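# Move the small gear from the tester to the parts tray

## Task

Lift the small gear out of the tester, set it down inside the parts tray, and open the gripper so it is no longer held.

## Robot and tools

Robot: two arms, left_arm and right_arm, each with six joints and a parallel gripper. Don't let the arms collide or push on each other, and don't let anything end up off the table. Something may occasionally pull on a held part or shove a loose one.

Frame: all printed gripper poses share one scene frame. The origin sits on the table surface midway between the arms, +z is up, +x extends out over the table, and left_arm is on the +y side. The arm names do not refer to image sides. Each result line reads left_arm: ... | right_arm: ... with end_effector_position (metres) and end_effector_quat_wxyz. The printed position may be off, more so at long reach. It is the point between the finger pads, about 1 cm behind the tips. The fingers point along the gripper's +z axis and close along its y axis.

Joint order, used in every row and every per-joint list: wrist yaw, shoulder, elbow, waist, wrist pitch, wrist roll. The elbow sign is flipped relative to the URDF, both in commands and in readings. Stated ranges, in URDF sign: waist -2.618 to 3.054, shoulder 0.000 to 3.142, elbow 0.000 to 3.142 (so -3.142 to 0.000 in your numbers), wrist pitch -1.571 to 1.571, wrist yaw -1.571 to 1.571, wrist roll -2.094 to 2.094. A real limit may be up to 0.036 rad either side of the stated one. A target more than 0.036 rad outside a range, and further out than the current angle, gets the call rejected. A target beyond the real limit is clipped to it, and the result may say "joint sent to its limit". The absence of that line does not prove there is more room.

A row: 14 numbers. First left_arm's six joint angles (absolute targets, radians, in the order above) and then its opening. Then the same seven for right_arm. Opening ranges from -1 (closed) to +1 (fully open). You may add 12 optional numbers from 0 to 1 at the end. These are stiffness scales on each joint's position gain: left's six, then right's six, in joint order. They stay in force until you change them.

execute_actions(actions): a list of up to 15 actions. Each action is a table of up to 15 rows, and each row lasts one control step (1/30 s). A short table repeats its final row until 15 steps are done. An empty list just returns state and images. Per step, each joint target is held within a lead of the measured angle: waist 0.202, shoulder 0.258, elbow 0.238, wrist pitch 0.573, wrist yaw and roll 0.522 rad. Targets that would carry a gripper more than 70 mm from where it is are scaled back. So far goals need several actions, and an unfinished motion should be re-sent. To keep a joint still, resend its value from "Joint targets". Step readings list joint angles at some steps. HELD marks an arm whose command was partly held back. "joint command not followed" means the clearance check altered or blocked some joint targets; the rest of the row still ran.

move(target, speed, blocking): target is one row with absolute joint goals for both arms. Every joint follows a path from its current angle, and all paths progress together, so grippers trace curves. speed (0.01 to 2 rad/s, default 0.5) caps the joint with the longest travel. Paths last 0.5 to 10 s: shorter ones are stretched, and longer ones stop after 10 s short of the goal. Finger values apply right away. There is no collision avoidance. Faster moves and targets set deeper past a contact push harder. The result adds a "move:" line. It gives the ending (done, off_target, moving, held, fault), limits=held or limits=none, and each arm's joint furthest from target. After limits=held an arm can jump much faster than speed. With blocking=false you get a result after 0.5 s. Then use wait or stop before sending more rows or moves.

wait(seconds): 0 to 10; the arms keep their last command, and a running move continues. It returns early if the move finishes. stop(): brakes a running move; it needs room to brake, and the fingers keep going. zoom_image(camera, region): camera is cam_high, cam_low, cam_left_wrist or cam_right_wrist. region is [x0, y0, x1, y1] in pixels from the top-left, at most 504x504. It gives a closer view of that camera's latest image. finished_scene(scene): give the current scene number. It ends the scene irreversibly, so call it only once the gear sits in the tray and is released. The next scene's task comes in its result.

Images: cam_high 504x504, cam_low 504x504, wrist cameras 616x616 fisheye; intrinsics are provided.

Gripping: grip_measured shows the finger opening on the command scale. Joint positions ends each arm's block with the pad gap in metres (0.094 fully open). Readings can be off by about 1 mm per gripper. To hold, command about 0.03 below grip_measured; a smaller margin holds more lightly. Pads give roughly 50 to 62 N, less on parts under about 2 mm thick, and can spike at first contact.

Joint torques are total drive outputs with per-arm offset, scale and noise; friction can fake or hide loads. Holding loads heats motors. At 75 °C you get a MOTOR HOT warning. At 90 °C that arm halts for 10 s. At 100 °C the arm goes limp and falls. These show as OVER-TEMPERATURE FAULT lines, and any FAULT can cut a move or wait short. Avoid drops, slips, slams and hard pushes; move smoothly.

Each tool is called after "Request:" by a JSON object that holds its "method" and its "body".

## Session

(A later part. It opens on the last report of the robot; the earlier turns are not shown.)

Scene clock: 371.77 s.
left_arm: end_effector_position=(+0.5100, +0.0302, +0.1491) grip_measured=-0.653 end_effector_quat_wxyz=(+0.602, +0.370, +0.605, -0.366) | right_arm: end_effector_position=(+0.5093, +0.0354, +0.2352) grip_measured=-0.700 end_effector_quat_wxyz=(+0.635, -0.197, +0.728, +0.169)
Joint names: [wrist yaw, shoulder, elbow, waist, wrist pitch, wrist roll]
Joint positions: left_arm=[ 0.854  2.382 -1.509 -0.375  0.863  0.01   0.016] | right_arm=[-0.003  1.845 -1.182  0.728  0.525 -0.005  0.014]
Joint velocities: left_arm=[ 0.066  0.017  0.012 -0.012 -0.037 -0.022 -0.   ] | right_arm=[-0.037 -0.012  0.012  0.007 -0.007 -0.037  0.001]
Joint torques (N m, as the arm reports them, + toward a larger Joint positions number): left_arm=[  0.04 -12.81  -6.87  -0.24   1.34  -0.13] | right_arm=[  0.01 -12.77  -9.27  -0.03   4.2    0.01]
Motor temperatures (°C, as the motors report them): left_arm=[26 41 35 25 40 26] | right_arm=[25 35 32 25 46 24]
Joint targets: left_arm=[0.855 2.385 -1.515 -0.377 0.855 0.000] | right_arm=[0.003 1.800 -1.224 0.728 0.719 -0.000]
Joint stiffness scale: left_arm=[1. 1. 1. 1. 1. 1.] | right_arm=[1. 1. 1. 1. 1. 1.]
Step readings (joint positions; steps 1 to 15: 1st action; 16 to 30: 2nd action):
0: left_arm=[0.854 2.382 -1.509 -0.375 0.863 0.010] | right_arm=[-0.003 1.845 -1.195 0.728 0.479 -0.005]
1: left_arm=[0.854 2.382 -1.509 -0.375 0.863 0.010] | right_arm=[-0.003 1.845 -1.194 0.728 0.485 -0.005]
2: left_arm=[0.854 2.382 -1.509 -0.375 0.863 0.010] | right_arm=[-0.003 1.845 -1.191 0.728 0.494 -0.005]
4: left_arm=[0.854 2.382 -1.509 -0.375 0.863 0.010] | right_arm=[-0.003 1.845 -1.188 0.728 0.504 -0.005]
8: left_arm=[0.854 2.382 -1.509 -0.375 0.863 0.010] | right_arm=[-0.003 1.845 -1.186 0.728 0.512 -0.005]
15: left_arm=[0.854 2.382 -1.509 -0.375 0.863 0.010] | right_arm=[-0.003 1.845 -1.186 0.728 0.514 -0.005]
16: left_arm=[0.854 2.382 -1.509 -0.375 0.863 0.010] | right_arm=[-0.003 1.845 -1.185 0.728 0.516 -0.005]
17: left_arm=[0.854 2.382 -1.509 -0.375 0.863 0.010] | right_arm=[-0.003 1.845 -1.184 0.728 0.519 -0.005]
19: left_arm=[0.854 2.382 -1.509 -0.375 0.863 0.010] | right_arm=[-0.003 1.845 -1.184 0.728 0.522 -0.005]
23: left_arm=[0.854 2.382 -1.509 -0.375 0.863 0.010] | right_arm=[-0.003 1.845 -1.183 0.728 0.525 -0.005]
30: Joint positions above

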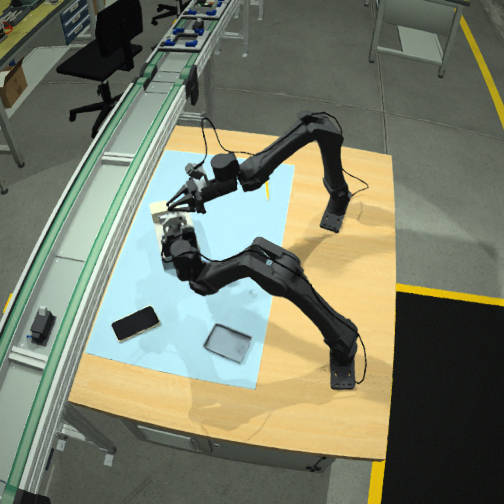

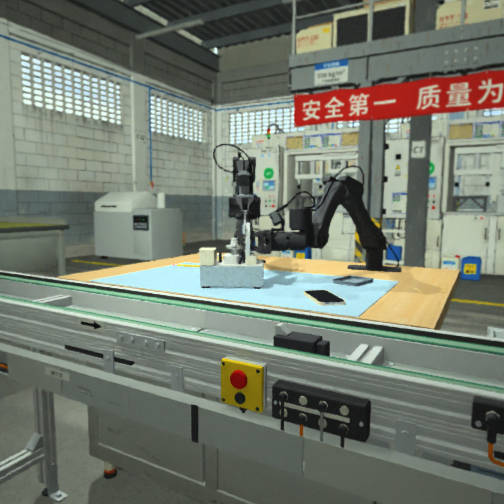

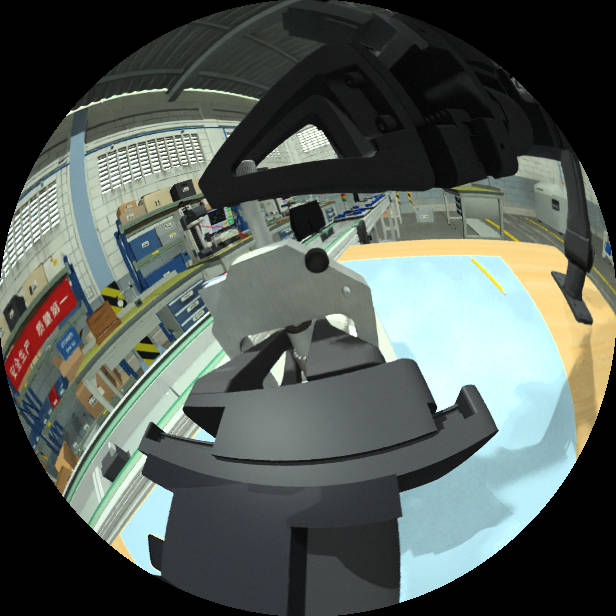

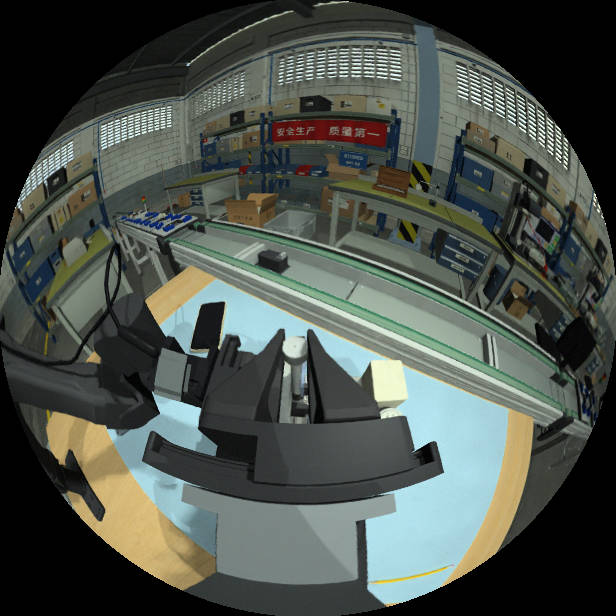

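Request:
{"method": "execute_actions", "body": {"actions": [[[0.858, 2.368, -1.506, -0.370, 0.882, 0.0, -0.69, 0.003, 1.80, -1.225, 0.728, 0.72, 0.0, -0.74]], [[0.873, 2.347, -1.477, -0.355, 0.893, 0.0, -0.69, 0.003, 1.80, -1.225, 0.728, 0.72, 0.0, -0.74]], [[0.885, 2.333, -1.451, -0.345, 0.904, 0.0, -0.69, 0.003, 1.80, -1.225, 0.728, 0.72, 0.0, -0.74]], [[0.896, 2.320, -1.4256, -0.3346, 0.9155, 0.0, -0.69, 0.003, 1.80, -1.225, 0.728, 0.72, 0.0, -0.74]]]}}

Scene clock: 387.17 s.
left_arm: end_effector_position=(+0.5013, +0.0477, +0.1479) grip_measured=-0.653 end_effector_quat_wxyz=(+0.601, +0.370, +0.605, -0.367) | right_arm: end_effector_position=(+0.5095, +0.0355, +0.2369) grip_measured=-0.700 end_effector_quat_wxyz=(+0.637, -0.197, +0.726, +0.170)
Joint names: [wrist yaw, shoulder, elbow, waist, wrist pitch, wrist roll]
Joint positions: left_arm=[ 0.887  2.347 -1.436 -0.343  0.9    0.01   0.016] | right_arm=[-0.003  1.845 -1.182  0.728  0.532 -0.005  0.014]
Joint velocities: left_arm=[-0.007  0.007  0.017  0.002  0.022 -0.066 -0.001] | right_arm=[ 0.022  0.022 -0.017  0.002  0.051 -0.022 -0.001]
Joint torques (N m, as the arm reports them, + toward a larger Joint positions number): left_arm=[  0.07 -15.04  -5.6    0.63   1.56  -0.11] | right_arm=[  0.03 -12.79  -9.37   0.     4.19   0.07]
Motor temperatures (°C, as the motors report them): left_arm=[26 42 35 25 41 26] | right_arm=[25 35 32 25 52 24]
Joint targets: left_arm=[0.896 2.320 -1.426 -0.335 0.916 0.000] | right_arm=[0.003 1.800 -1.225 0.728 0.720 -0.000]
Joint stiffness scale: left_arm=[1. 1. 1. 1. 1. 1.] | right_arm=[1. 1. 1. 1. 1. 1.]
Step readings (joint positions; steps 1 to 15: 1st action; 16 to 30: 2nd action; 31 to 45: 3rd action; 46 to 60: 4th action):
0: left_arm=[0.854 2.382 -1.509 -0.375 0.863 0.010] | right_arm=[-0.003 1.845 -1.182 0.728 0.525 -0.005]
1: left_arm=[0.854 2.382 -1.509 -0.375 0.865 0.010] | right_arm=[-0.003 1.845 -1.182 0.728 0.525 -0.005]
2: left_arm=[0.854 2.382 -1.509 -0.375 0.866 0.010] | right_arm=[-0.003 1.845 -1.182 0.728 0.525 -0.005]
4: left_arm=[0.854 2.382 -1.509 -0.375 0.866 0.010] | right_arm=[-0.003 1.845 -1.182 0.728 0.525 -0.005]
8: left_arm=[0.854 2.382 -1.509 -0.375 0.866 0.010] | right_arm=[-0.003 1.845 -1.182 0.728 0.525 -0.005]
15: left_arm=[0.854 2.382 -1.509 -0.375 0.866 0.010] | right_arm=[-0.003 1.845 -1.182 0.728 0.525 -0.005]
16: left_arm=[0.855 2.381 -1.506 -0.373 0.869 0.010] | right_arm=[-0.003 1.845 -1.182 0.728 0.525 -0.005]
17: left_arm=[0.854 2.379 -1.501 -0.373 0.875 0.010] | right_arm=[-0.003 1.845 -1.182 0.728 0.525 -0.005]
19: left_arm=[0.853 2.374 -1.497 -0.373 0.877 0.010] | right_arm=[-0.003 1.845 -1.182 0.728 0.530 -0.005]
23: left_arm=[0.854 2.373 -1.494 -0.372 0.882 0.010] | right_arm=[-0.003 1.845 -1.182 0.728 0.532 -0.005]
30: left_arm=[0.864 2.373 -1.491 -0.367 0.887 0.010] | right_arm=[-0.003 1.845 -1.182 0.728 0.532 -0.005]
31: left_arm=[0.865 2.370 -1.486 -0.366 0.889 0.010] | right_arm=[-0.003 1.845 -1.182 0.728 0.532 -0.005]
32: left_arm=[0.867 2.365 -1.477 -0.365 0.890 0.010] | right_arm=[-0.003 1.845 -1.182 0.728 0.532 -0.005]
34: left_arm=[0.872 2.359 -1.465 -0.360 0.890 0.010] | right_arm=[-0.003 1.845 -1.182 0.728 0.532 -0.005]
38: left_arm=[0.874 2.359 -1.461 -0.352 0.890 0.010] | right_arm=[-0.003 1.845 -1.182 0.728 0.532 -0.005]
45: left_arm=[0.876 2.359 -1.461 -0.352 0.890 0.010] | right_arm=[-0.003 1.845 -1.182 0.728 0.532 -0.005]
46: left_arm=[0.876 2.357 -1.457 -0.351 0.892 0.010] | right_arm=[-0.003 1.845 -1.182 0.728 0.532 -0.005]
47: left_arm=[0.879 2.352 -1.449 -0.351 0.894 0.010] | right_arm=[-0.003 1.845 -1.182 0.728 0.532 -0.005]
49: left_arm=[0.883 2.348 -1.438 -0.348 0.897 0.010] | right_arm=[-0.003 1.845 -1.182 0.728 0.532 -0.005]
53: left_arm=[0.886 2.347 -1.436 -0.344 0.898 0.010] | right_arm=[-0.003 1.845 -1.182 0.728 0.532 -0.005]
60: Joint positions above

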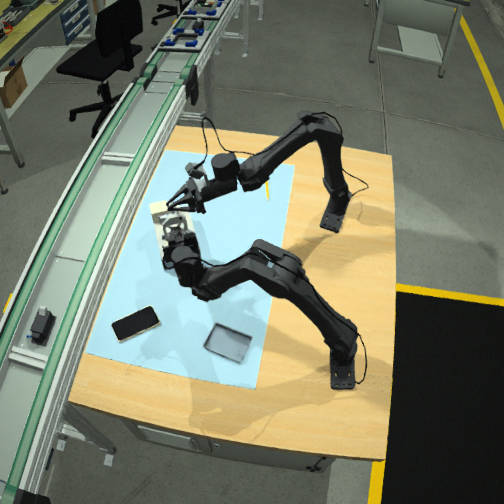

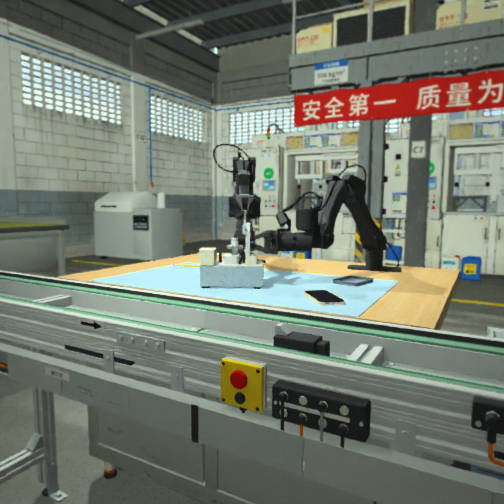

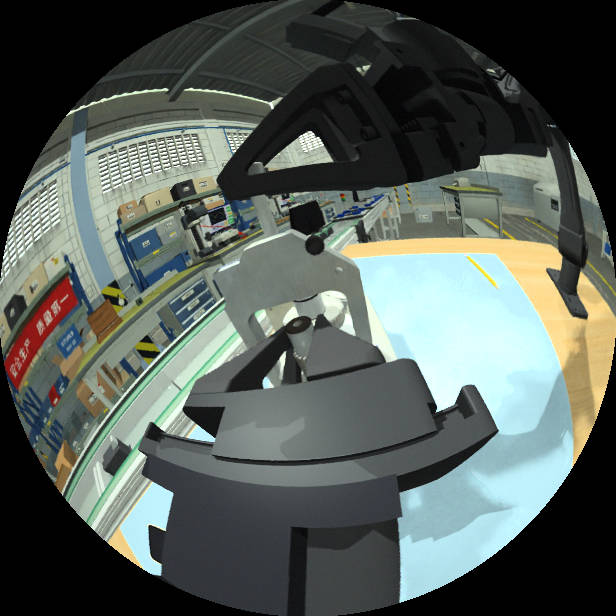

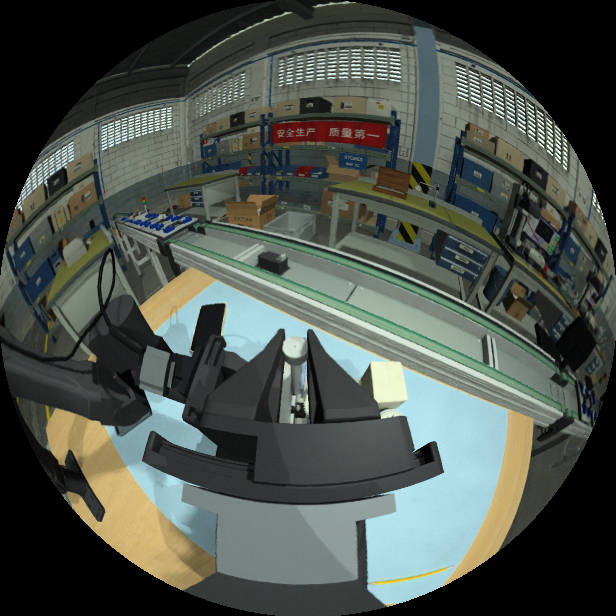

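Request:
{"method": "execute_actions", "body": {"actions": [[[0.913, 2.297, -1.389, -0.319, 0.948, 0.0, -0.69, 0.003, 1.81, -1.215, 0.728, 0.64, 0.0, -0.74]], [[0.930, 2.279, -1.354, -0.302, 0.965, 0.0, -0.69, 0.003, 1.82, -1.205, 0.728, 0.57, 0.0, -0.74]], [[0.948, 2.262, -1.322, -0.284, 0.980, 0.0, -0.69, 0.003, 1.83, -1.20, 0.728, 0.51, 0.0, -0.74]], [[0.966, 2.245, -1.290, -0.266, 0.996, 0.0, -0.69, 0.003, 1.83, -1.20, 0.728, 0.50, 0.0, -0.3]], [[1.003, 2.214, -1.230, -0.229, 1.024, 0.0, -0.69, 0.003, 1.83, -1.20, 0.728, 0.50, 0.0, -0.2]]]}}

Scene clock: 402.43 s.
left_arm: end_effector_position=(+0.4748, +0.1047, +0.1534) grip_measured=-0.653 end_effector_quat_wxyz=(+0.609, +0.371, +0.600, -0.362) | right_arm: end_effector_position=(+0.5085, +0.0349, +0.2226) grip_measured=-0.202 end_effector_quat_wxyz=(+0.619, -0.201, +0.741, +0.165)
Joint names: [wrist yaw, shoulder, elbow, waist, wrist pitch, wrist roll]
Joint positions: left_arm=[ 0.993  2.24  -1.24  -0.23   1.009  0.01   0.016] | right_arm=[-0.003  1.851 -1.182  0.728  0.489 -0.004  0.038]
Joint velocities: left_arm=[ 0.022 -0.022 -0.002  0.002  0.066  0.022 -0.001] | right_arm=[-0.007 -0.007  0.012 -0.012  0.007 -0.022 -0.   ]
Joint torques (N m, as the arm reports them, + toward a larger Joint positions number): left_arm=[  0.13 -13.65  -5.02  -0.03   1.45  -0.12] | right_arm=[  0.01 -11.01  -7.46   0.07   2.17   0.03]
Motor temperatures (°C, as the motors report them): left_arm=[26 44 34 25 42 26] | right_arm=[25 35 32 25 54 24]
Joint targets: left_arm=[1.003 2.214 -1.230 -0.229 1.024 0.000] | right_arm=[0.003 1.830 -1.200 0.728 0.500 -0.000]
Joint stiffness scale: left_arm=[1. 1. 1. 1. 1. 1.] | right_arm=[1. 1. 1. 1. 1. 1.]
Step readings (joint positions; steps 1 to 15: 1st action; 16 to 30: 2nd action; 31 to 45: 3rd action; 46 to 60: 4th action; 61 to 75: 5th action):
0: left_arm=[0.887 2.347 -1.436 -0.343 0.900 0.010] | right_arm=[-0.003 1.845 -1.182 0.728 0.532 -0.005]
1: left_arm=[0.888 2.344 -1.430 -0.342 0.905 0.010] | right_arm=[-0.003 1.845 -1.182 0.728 0.527 -0.005]
2: left_arm=[0.892 2.337 -1.416 -0.340 0.910 0.010] | right_arm=[-0.003 1.845 -1.182 0.728 0.523 -0.005]
4: left_arm=[0.899 2.328 -1.401 -0.335 0.918 0.010] | right_arm=[-0.003 1.845 -1.182 0.728 0.517 -0.005]
8: left_arm=[0.902 2.323 -1.399 -0.327 0.927 0.010] | right_arm=[-0.003 1.845 -1.182 0.728 0.517 -0.005]
15: left_arm=[0.904 2.322 -1.399 -0.325 0.932 0.010] | right_arm=[-0.003 1.845 -1.182 0.728 0.517 -0.005]
16: left_arm=[0.904 2.320 -1.394 -0.325 0.935 0.010] | right_arm=[-0.003 1.845 -1.182 0.728 0.511 -0.005]
17: left_arm=[0.909 2.314 -1.382 -0.323 0.939 0.010] | right_arm=[-0.003 1.846 -1.182 0.728 0.507 -0.005]
19: left_arm=[0.916 2.307 -1.367 -0.318 0.943 0.010] | right_arm=[-0.003 1.849 -1.182 0.728 0.502 -0.005]
23: left_arm=[0.919 2.306 -1.364 -0.310 0.947 0.010] | right_arm=[-0.003 1.851 -1.182 0.728 0.497 -0.005]
30: left_arm=[0.921 2.306 -1.364 -0.309 0.950 0.010] | right_arm=[-0.003 1.851 -1.182 0.728 0.497 -0.005]
31: left_arm=[0.922 2.304 -1.359 -0.308 0.952 0.010] | right_arm=[-0.003 1.851 -1.182 0.728 0.492 -0.005]
32: left_arm=[0.926 2.298 -1.348 -0.306 0.955 0.010] | right_arm=[-0.003 1.851 -1.182 0.728 0.490 -0.005]
34: left_arm=[0.933 2.291 -1.335 -0.300 0.958 0.010] | right_arm=[-0.003 1.851 -1.182 0.728 0.490 -0.005]
38: left_arm=[0.937 2.289 -1.333 -0.291 0.963 0.010] | right_arm=[-0.003 1.851 -1.182 0.728 0.489 -0.005]
45: left_arm=[0.939 2.288 -1.333 -0.290 0.965 0.010] | right_arm=[-0.003 1.851 -1.182 0.728 0.489 -0.005]
46: left_arm=[0.940 2.286 -1.328 -0.290 0.968 0.010] | right_arm=[-0.003 1.851 -1.182 0.728 0.489 -0.004]
47: left_arm=[0.944 2.280 -1.317 -0.288 0.970 0.010] | right_arm=[-0.003 1.851 -1.182 0.728 0.489 -0.004]
49: left_arm=[0.951 2.273 -1.303 -0.282 0.974 0.010] | right_arm=[-0.003 1.851 -1.182 0.728 0.490 -0.004]
53: left_arm=[0.955 2.272 -1.301 -0.273 0.979 0.010] | right_arm=[-0.003 1.851 -1.182 0.728 0.489 -0.004]
60: left_arm=[0.957 2.272 -1.301 -0.273 0.981 0.010] | right_arm=[-0.003 1.851 -1.182 0.728 0.489 -0.004]
61: left_arm=[0.959 2.267 -1.291 -0.270 0.985 0.010] | right_arm=[-0.003 1.851 -1.182 0.728 0.489 -0.004]
62: left_arm=[0.967 2.256 -1.271 -0.265 0.990 0.010] | right_arm=[-0.003 1.851 -1.182 0.728 0.489 -0.004]
64: left_arm=[0.982 2.243 -1.245 -0.251 0.997 0.010] | right_arm=[-0.003 1.851 -1.182 0.728 0.489 -0.004]
68: left_arm=[0.988 2.240 -1.240 -0.231 1.005 0.010] | right_arm=[-0.003 1.851 -1.182 0.728 0.489 -0.004]
75: Joint positions above

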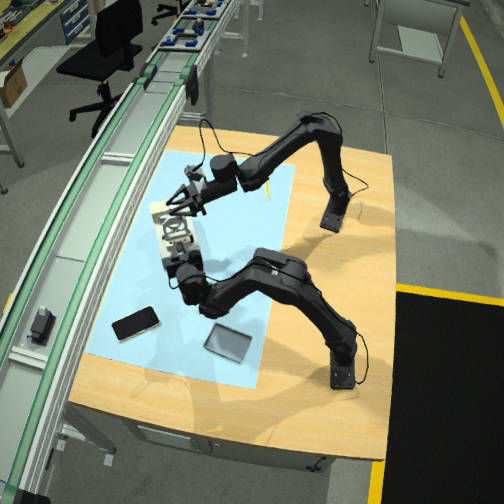

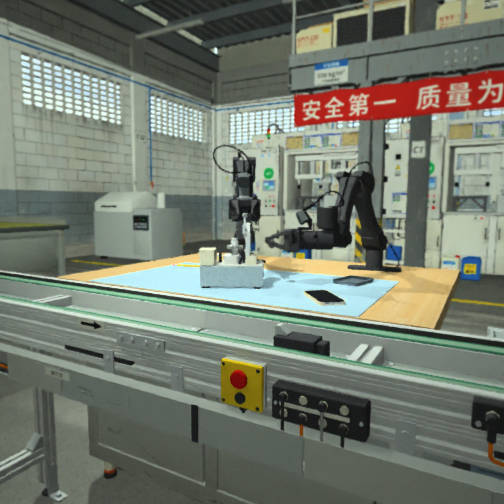

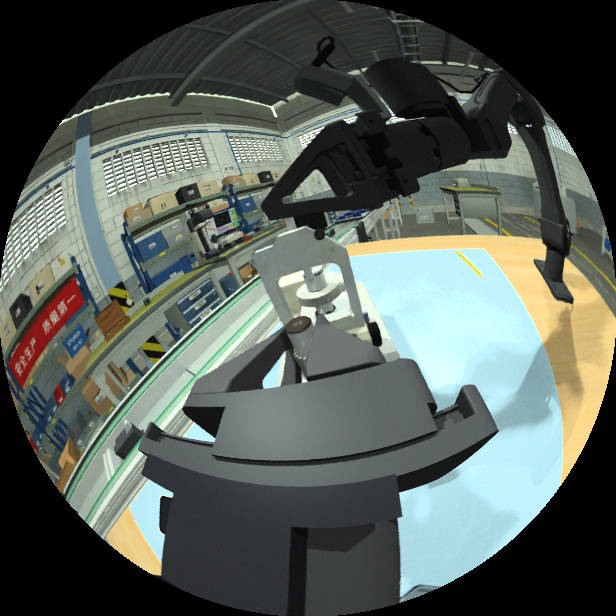

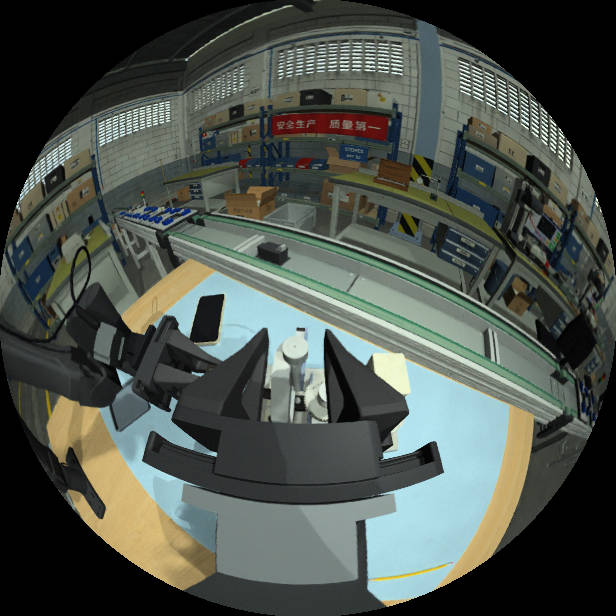

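Request:
{"method": "move", "body": {"target": [0.0, 1.16, -0.74, -0.10, -0.48, 0.0, -0.69, 0.003, 1.38, -0.745, 0.728, 0.50, 0.0, -0.2], "speed": 0.6}}

Scene clock: 428.40 s.
left_arm: end_effector_position=(+0.2784, +0.3112, +0.1185) grip_measured=-0.653 end_effector_quat_wxyz=(+0.327, -0.005, +0.945, +0.002) | right_arm: end_effector_position=(+0.4101, -0.0217, +0.2332) grip_measured=-0.202 end_effector_quat_wxyz=(+0.622, -0.199, +0.739, +0.166)
Joint names: [wrist yaw, shoulder, elbow, waist, wrist pitch, wrist roll]
Joint positions: left_arm=[ 0.007  1.185 -0.748 -0.11  -0.469  0.01   0.016] | right_arm=[-0.003  1.413 -0.75   0.728  0.49  -0.003  0.038]
Joint velocities: left_arm=[-0.007 -0.022  0.007 -0.002 -0.007  0.037 -0.   ] | right_arm=[-0.051  0.002 -0.007 -0.002  0.007  0.066 -0.   ]
Joint torques (N m, as the arm reports them, + toward a larger Joint positions number): left_arm=[-0.02 -5.06 -6.6   0.81  1.03 -0.1 ] | right_arm=[ 0.05 -7.74 -5.75 -0.11  2.14  0.04]
Motor temperatures (°C, as the motors report them): left_arm=[26 43 34 25 42 26] | right_arm=[25 34 31 25 46 24]
Joint targets: left_arm=[0.000 1.160 -0.740 -0.100 -0.480 0.000] | right_arm=[0.003 1.380 -0.745 0.728 0.500 -0.000]
Joint stiffness scale: left_arm=[1. 1. 1. 1. 1. 1.] | right_arm=[1. 1. 1. 1. 1. 1.]
move: off_target (left_arm, right_arm); limits=none; left_arm: farthest joint: the shoulder, 0.025 radians from its target (1.080 radians at the start); right_arm: farthest joint: the shoulder, 0.033 radians from its target (0.471 radians at the start)

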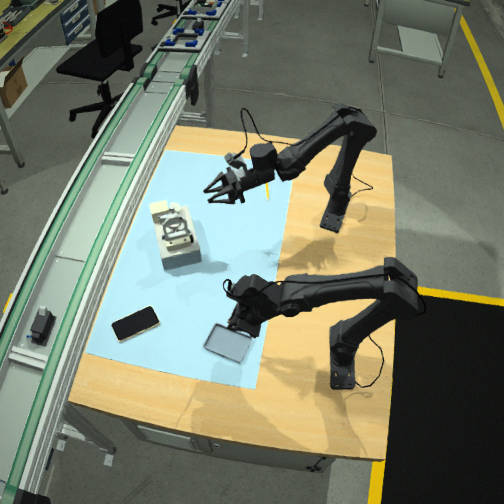

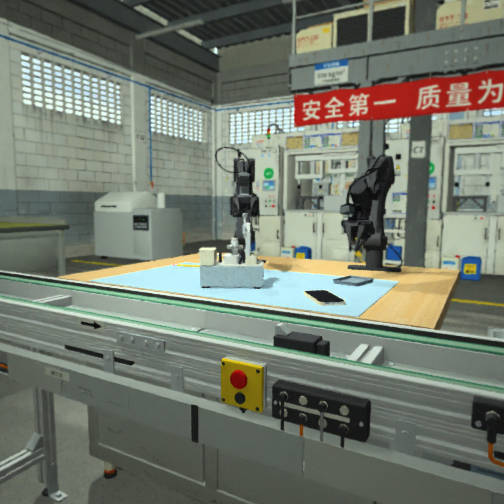

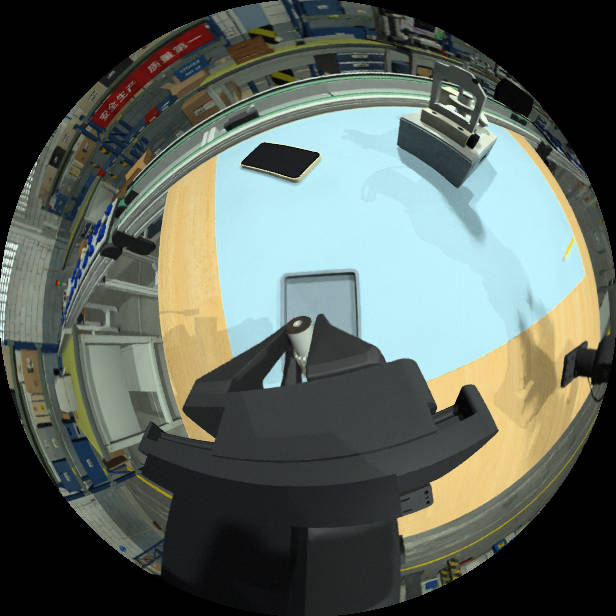

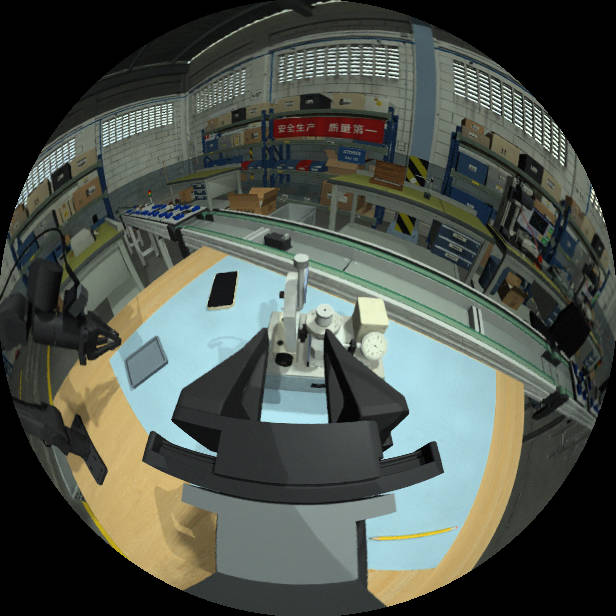

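Request:
{"method": "move", "body": {"target": [0.0, 1.438, -0.5385, -0.186, -0.003, 0.0, -0.69, 0.003, 1.38, -0.745, 0.728, 0.50, 0.0, -0.2], "speed": 0.35}}

Scene clock: 447.93 s.
left_arm: end_effector_position=(+0.2949, +0.2894, +0.0336) grip_measured=-0.653 end_effector_quat_wxyz=(+0.327, +0.026, +0.945, -0.008) | right_arm: end_effector_position=(+0.4101, -0.0217, +0.2332) grip_measured=-0.202 end_effector_quat_wxyz=(+0.622, -0.199, +0.739, +0.166)
Joint names: [wrist yaw, shoulder, elbow, waist, wrist pitch, wrist roll]
Joint positions: left_arm=[ 0.006  1.428 -0.546 -0.176 -0.022  0.01   0.016] | right_arm=[-0.003  1.413 -0.75   0.728  0.49  -0.003  0.038]
Joint velocities: left_arm=[ 0.051 -0.032  0.017 -0.002 -0.022  0.007 -0.   ] | right_arm=[-0.022 -0.017  0.002 -0.002 -0.037  0.051  0.   ]
Joint torques (N m, as the arm reports them, + toward a larger Joint positions number): left_arm=[-0.03 -3.48 -5.75 -0.79  1.31 -0.11] | right_arm=[ 0.01 -7.77 -5.64 -0.15  2.14 -0.01]
Motor temperatures (°C, as the motors report them): left_arm=[26 38 34 25 41 26] | right_arm=[25 33 31 25 45 24]
Joint targets: left_arm=[0.000 1.438 -0.538 -0.186 -0.003 0.000] | right_arm=[0.003 1.380 -0.745 0.728 0.500 0.000]
Joint stiffness scale: left_arm=[1. 1. 1. 1. 1. 1.] | right_arm=[1. 1. 1. 1. 1. 1.]
move: off_target (right_arm); limits=none; left_arm: farthest joint: the wrist pitch, 0.019 radians from its target (0.466 radians at the start); right_arm: farthest joint: the shoulder, 0.033 radians from its target (0.033 radians at the start)

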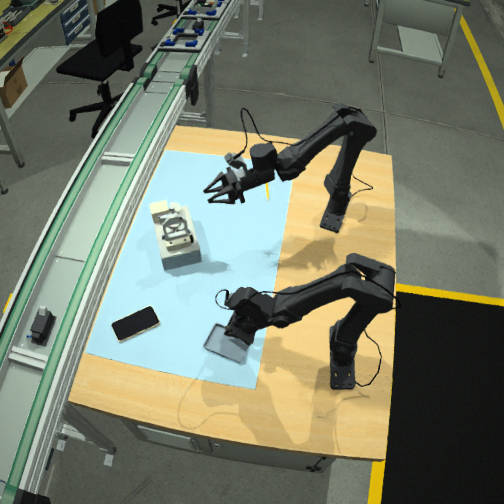

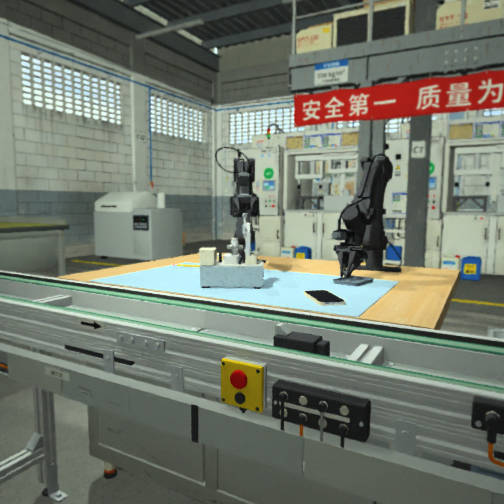

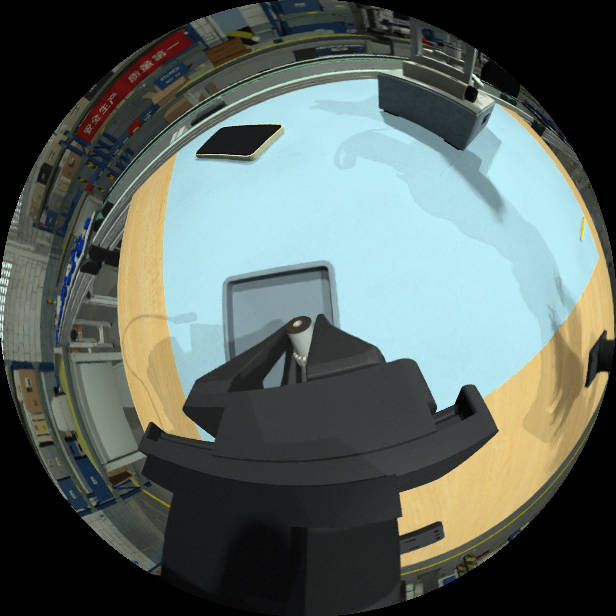

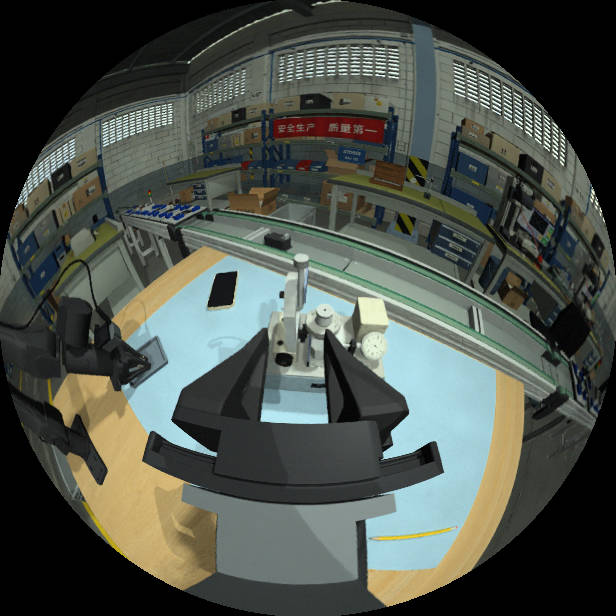

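Request:
{"method": "move", "body": {"target": [0.0, 1.516, -0.578, -0.125, 0.066, 0.0, -0.69, 0.003, 1.38, -0.745, 0.728, 0.50, 0.0, -0.2], "speed": 0.12}}

Request:
{"method": "zoom_image", "body": {"camera": "cam_low", "region": [300, 230, 400, 300]}}

Scene clock: 459.80 s.
left_arm: end_effector_position=(+0.3058, +0.3031, +0.0240) grip_measured=-0.653 end_effector_quat_wxyz=(+0.330, +0.007, +0.944, -0.002) | right_arm: end_effector_position=(+0.4101, -0.0217, +0.2332) grip_measured=-0.202 end_effector_quat_wxyz=(+0.622, -0.199, +0.739, +0.166)
Joint names: [wrist yaw, shoulder, elbow, waist, wrist pitch, wrist roll]
Joint positions: left_arm=[ 0.006  1.502 -0.556 -0.135  0.048  0.01   0.016] | right_arm=[-0.003  1.413 -0.75   0.728  0.49  -0.003  0.038]
Joint velocities: left_arm=[ 0.007 -0.007 -0.002 -0.007  0.007 -0.066 -0.   ] | right_arm=[ 0.066 -0.007  0.012 -0.002 -0.007 -0.022  0.   ]
Joint torques (N m, as the arm reports them, + toward a larger Joint positions number): left_arm=[-0.01 -3.62 -7.7   0.64  1.34 -0.12] | right_arm=[ 0.05 -7.64 -5.8   0.03  2.2   0.04]
Motor temperatures (°C, as the motors report them): left_arm=[26 37 34 25 41 26] | right_arm=[25 33 31 25 45 24]
Joint targets: left_arm=[-0.000 1.516 -0.578 -0.125 0.066 -0.000] | right_arm=[0.003 1.380 -0.745 0.728 0.500 -0.000]
Joint stiffness scale: left_arm=[1. 1. 1. 1. 1. 1.] | right_arm=[1. 1. 1. 1. 1. 1.]
move: off_target (left_arm, right_arm); limits=none; left_arm: farthest joint: the elbow, 0.022 radians from its target (0.032 radians at the start); right_arm: farthest joint: the shoulder, 0.033 radians from its target (0.033 radians at the start)

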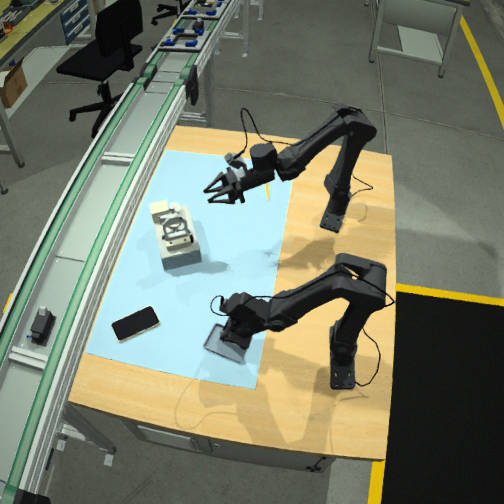

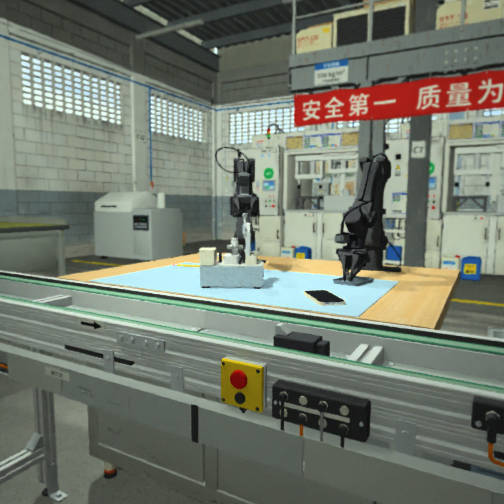

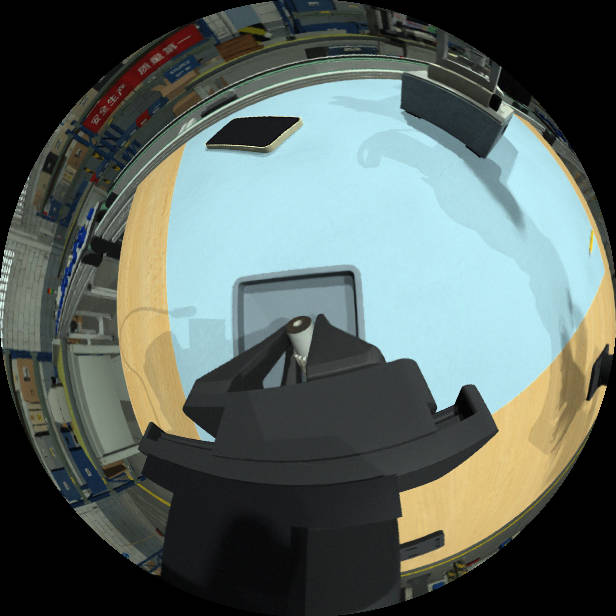

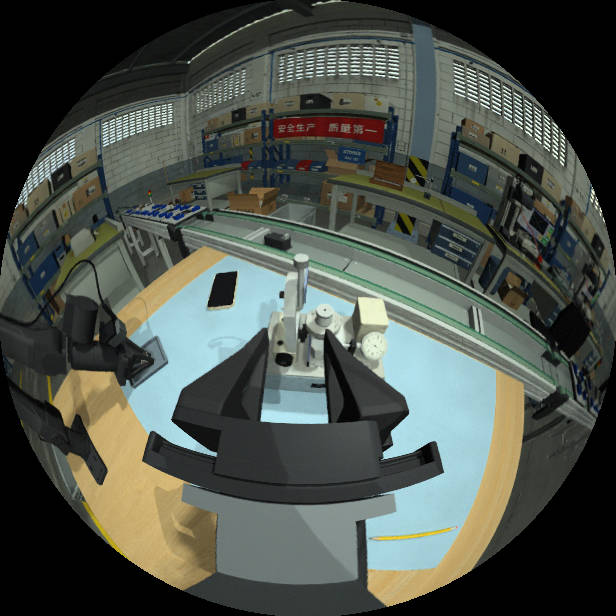

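Region (300, 230, 400, 300) of cam_low's 504x504 image, scaled by 5.040, with more detail than that image has; it fills the top 353 rows of this view, and the rest is white.

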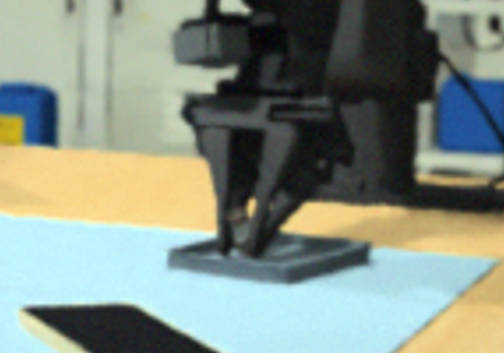

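Request:
{"method": "execute_actions", "body": {"actions": [[[0.0, 1.528, -0.578, -0.125, 0.066, 0.0, -0.69, 0.003, 1.38, -0.745, 0.728, 0.50, 0.0, -0.2]], [[0.0, 1.528, -0.578, -0.125, 0.066, 0.0, -0.58, 0.003, 1.38, -0.745, 0.728, 0.50, 0.0, -0.2]], [[0.0, 1.528, -0.578, -0.125, 0.066, 0.0, -0.4, 0.003, 1.38, -0.745, 0.728, 0.50, 0.0, -0.2]]]}}

Request:
{"method": "move", "body": {"target": [0.0, 1.30, -0.60, -0.125, -0.15, 0.0, -0.4, 0.003, 1.38, -0.745, 0.728, 0.50, 0.0, -0.2], "speed": 0.3}}

Scene clock: 467.20 s.
left_arm: end_effector_position=(+0.3069, +0.3032, +0.0238) grip_measured=-0.403 end_effector_quat_wxyz=(+0.332, +0.007, +0.943, -0.001) | right_arm: end_effector_position=(+0.4101, -0.0217, +0.2332) grip_measured=-0.202 end_effector_quat_wxyz=(+0.622, -0.199, +0.739, +0.166)
Joint names: [wrist yaw, shoulder, elbow, waist, wrist pitch, wrist roll]
Joint positions: left_arm=[ 0.005  1.506 -0.556 -0.135  0.056  0.01   0.028] | right_arm=[-0.003  1.413 -0.75   0.728  0.49  -0.003  0.038]
Joint velocities: left_arm=[-0.007  0.002 -0.007 -0.007 -0.066 -0.022 -0.002] | right_arm=[ 0.007 -0.007  0.017 -0.012 -0.022 -0.051 -0.001]
Joint torques (N m, as the arm reports them, + toward a larger Joint positions number): left_arm=[-0.03 -2.93 -7.66  0.81  1.25 -0.13] | right_arm=[ 0.03 -7.86 -5.66 -0.03  2.19  0.03]
Motor temperatures (°C, as the motors report them): left_arm=[26 37 34 25 41 26] | right_arm=[25 33 31 25 44 24]
Joint targets: left_arm=[0.000 1.528 -0.578 -0.125 0.066 0.000] | right_arm=[0.003 1.380 -0.745 0.728 0.500 0.000]
Joint stiffness scale: left_arm=[1. 1. 1. 1. 1. 1.] | right_arm=[1. 1. 1. 1. 1. 1.]
Step readings (joint positions; steps 1 to 15: 1st action; 16 to 30: 2nd action; 31 to 45: 3rd action):
0: left_arm=[0.006 1.502 -0.556 -0.135 0.049 0.010] | right_arm=[-0.003 1.413 -0.750 0.728 0.490 -0.003]
1: left_arm=[0.006 1.504 -0.556 -0.135 0.049 0.010] | right_arm=[-0.003 1.413 -0.750 0.728 0.490 -0.003]
2: left_arm=[0.006 1.505 -0.556 -0.135 0.051 0.010] | right_arm=[-0.003 1.413 -0.750 0.728 0.490 -0.003]
4: left_arm=[0.006 1.506 -0.556 -0.135 0.053 0.010] | right_arm=[-0.003 1.413 -0.750 0.728 0.490 -0.003]
8: left_arm=[0.006 1.506 -0.556 -0.135 0.055 0.010] | right_arm=[-0.003 1.413 -0.750 0.728 0.490 -0.003]
15: left_arm=[0.006 1.506 -0.556 -0.135 0.055 0.010] | right_arm=[-0.003 1.413 -0.750 0.728 0.490 -0.003]
16: left_arm=[0.006 1.506 -0.556 -0.135 0.055 0.010] | right_arm=[-0.003 1.413 -0.750 0.728 0.490 -0.003]
17: left_arm=[0.006 1.506 -0.556 -0.135 0.056 0.010] | right_arm=[-0.003 1.413 -0.750 0.728 0.490 -0.003]
19: left_arm=[0.006 1.506 -0.556 -0.135 0.056 0.010] | right_arm=[-0.003 1.413 -0.750 0.728 0.490 -0.003]
23: left_arm=[0.005 1.506 -0.556 -0.135 0.056 0.010] | right_arm=[-0.003 1.413 -0.750 0.728 0.490 -0.003]
30: left_arm=[0.005 1.506 -0.556 -0.135 0.056 0.010] | right_arm=[-0.003 1.413 -0.750 0.728 0.490 -0.003]
31: left_arm=[0.005 1.506 -0.556 -0.135 0.056 0.010] | right_arm=[-0.003 1.413 -0.750 0.728 0.490 -0.003]
32: left_arm=[0.005 1.506 -0.556 -0.135 0.056 0.010] | right_arm=[-0.003 1.413 -0.750 0.728 0.490 -0.003]
34: left_arm=[0.005 1.506 -0.556 -0.135 0.056 0.010] | right_arm=[-0.003 1.413 -0.750 0.728 0.490 -0.003]
38: left_arm=[0.005 1.506 -0.556 -0.135 0.056 0.010] | right_arm=[-0.003 1.413 -0.750 0.728 0.490 -0.003]
45: Joint positions above

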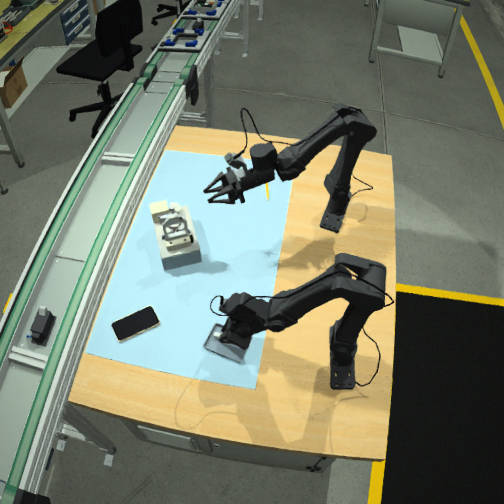

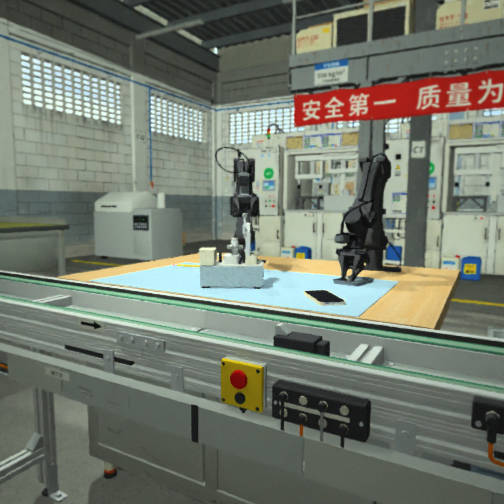

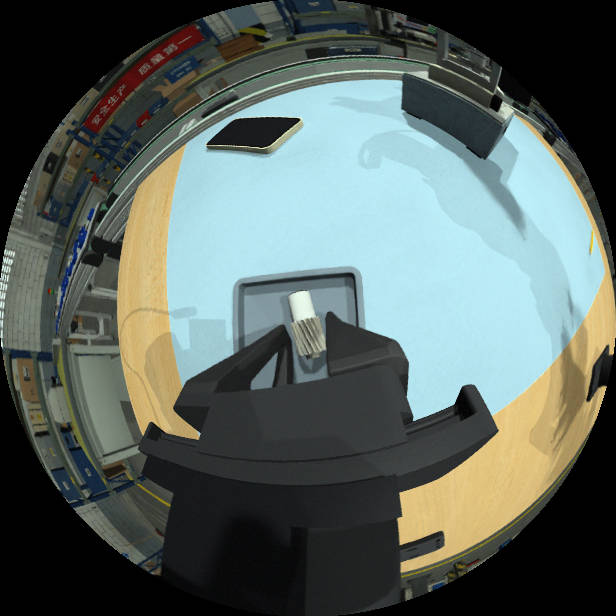

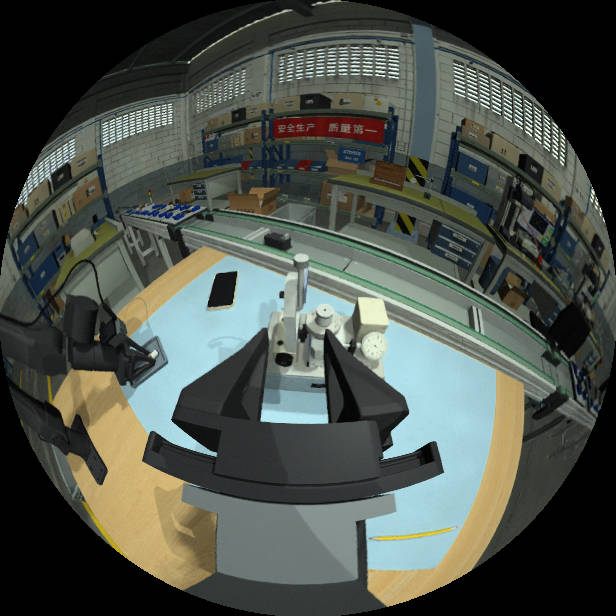

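Scene clock: 468.60 s.
left_arm: end_effector_position=(+0.2933, +0.3032, +0.0635) grip_measured=-0.403 end_effector_quat_wxyz=(+0.343, +0.007, +0.939, -0.001) | right_arm: end_effector_position=(+0.4101, -0.0217, +0.2332) grip_measured=-0.202 end_effector_quat_wxyz=(+0.622, -0.199, +0.739, +0.166)
Joint names: [wrist yaw, shoulder, elbow, waist, wrist pitch, wrist roll]
Joint positions: left_arm=[ 0.005  1.321 -0.581 -0.135 -0.131  0.01   0.028] | right_arm=[-0.003  1.413 -0.75   0.728  0.49  -0.003  0.038]
Joint velocities: left_arm=[-0.022 -0.012  0.012  0.007 -0.066 -0.022  0.   ] | right_arm=[-0.007 -0.017  0.007  0.007  0.051  0.095 -0.   ]
Joint torques (N m, as the arm reports them, + toward a larger Joint positions number): left_arm=[ 0.   -5.46 -8.16  0.86  1.02 -0.12] | right_arm=[ 0.02 -7.78 -5.6  -0.23  2.16  0.02]
Motor temperatures (°C, as the motors report them): left_arm=[26 37 34 25 41 26] | right_arm=[25 33 31 25 44 24]
Joint targets: left_arm=[-0.000 1.300 -0.600 -0.125 -0.150 -0.000] | right_arm=[0.003 1.380 -0.745 0.728 0.500 -0.000]
Joint stiffness scale: left_arm=[1. 1. 1. 1. 1. 1.] | right_arm=[1. 1. 1. 1. 1. 1.]
move: off_target (left_arm, right_arm); limits=none; left_arm: farthest joint: the shoulder, 0.021 radians from its target (0.206 radians at the start); right_arm: farthest joint: the shoulder, 0.033 radians from its target (0.033 radians at the start)

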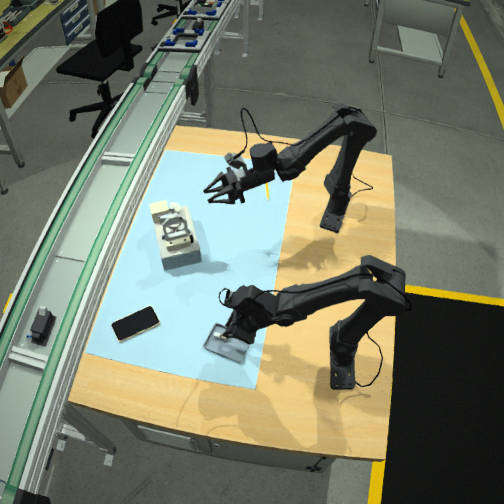

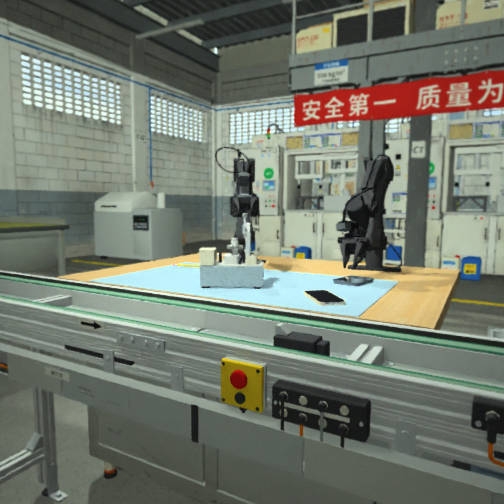

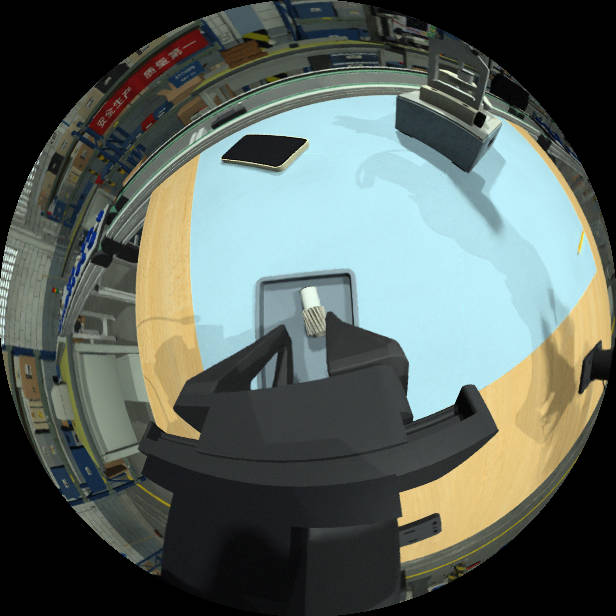

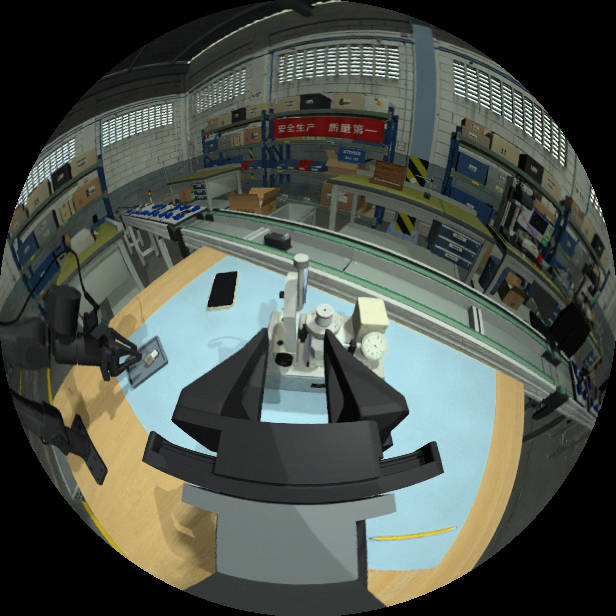

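The gear is lying in the tray and the gripper has let go of it.

Request:
{"method": "finished_scene", "body": {"scene": 2}}

The scene is finished: the task was done.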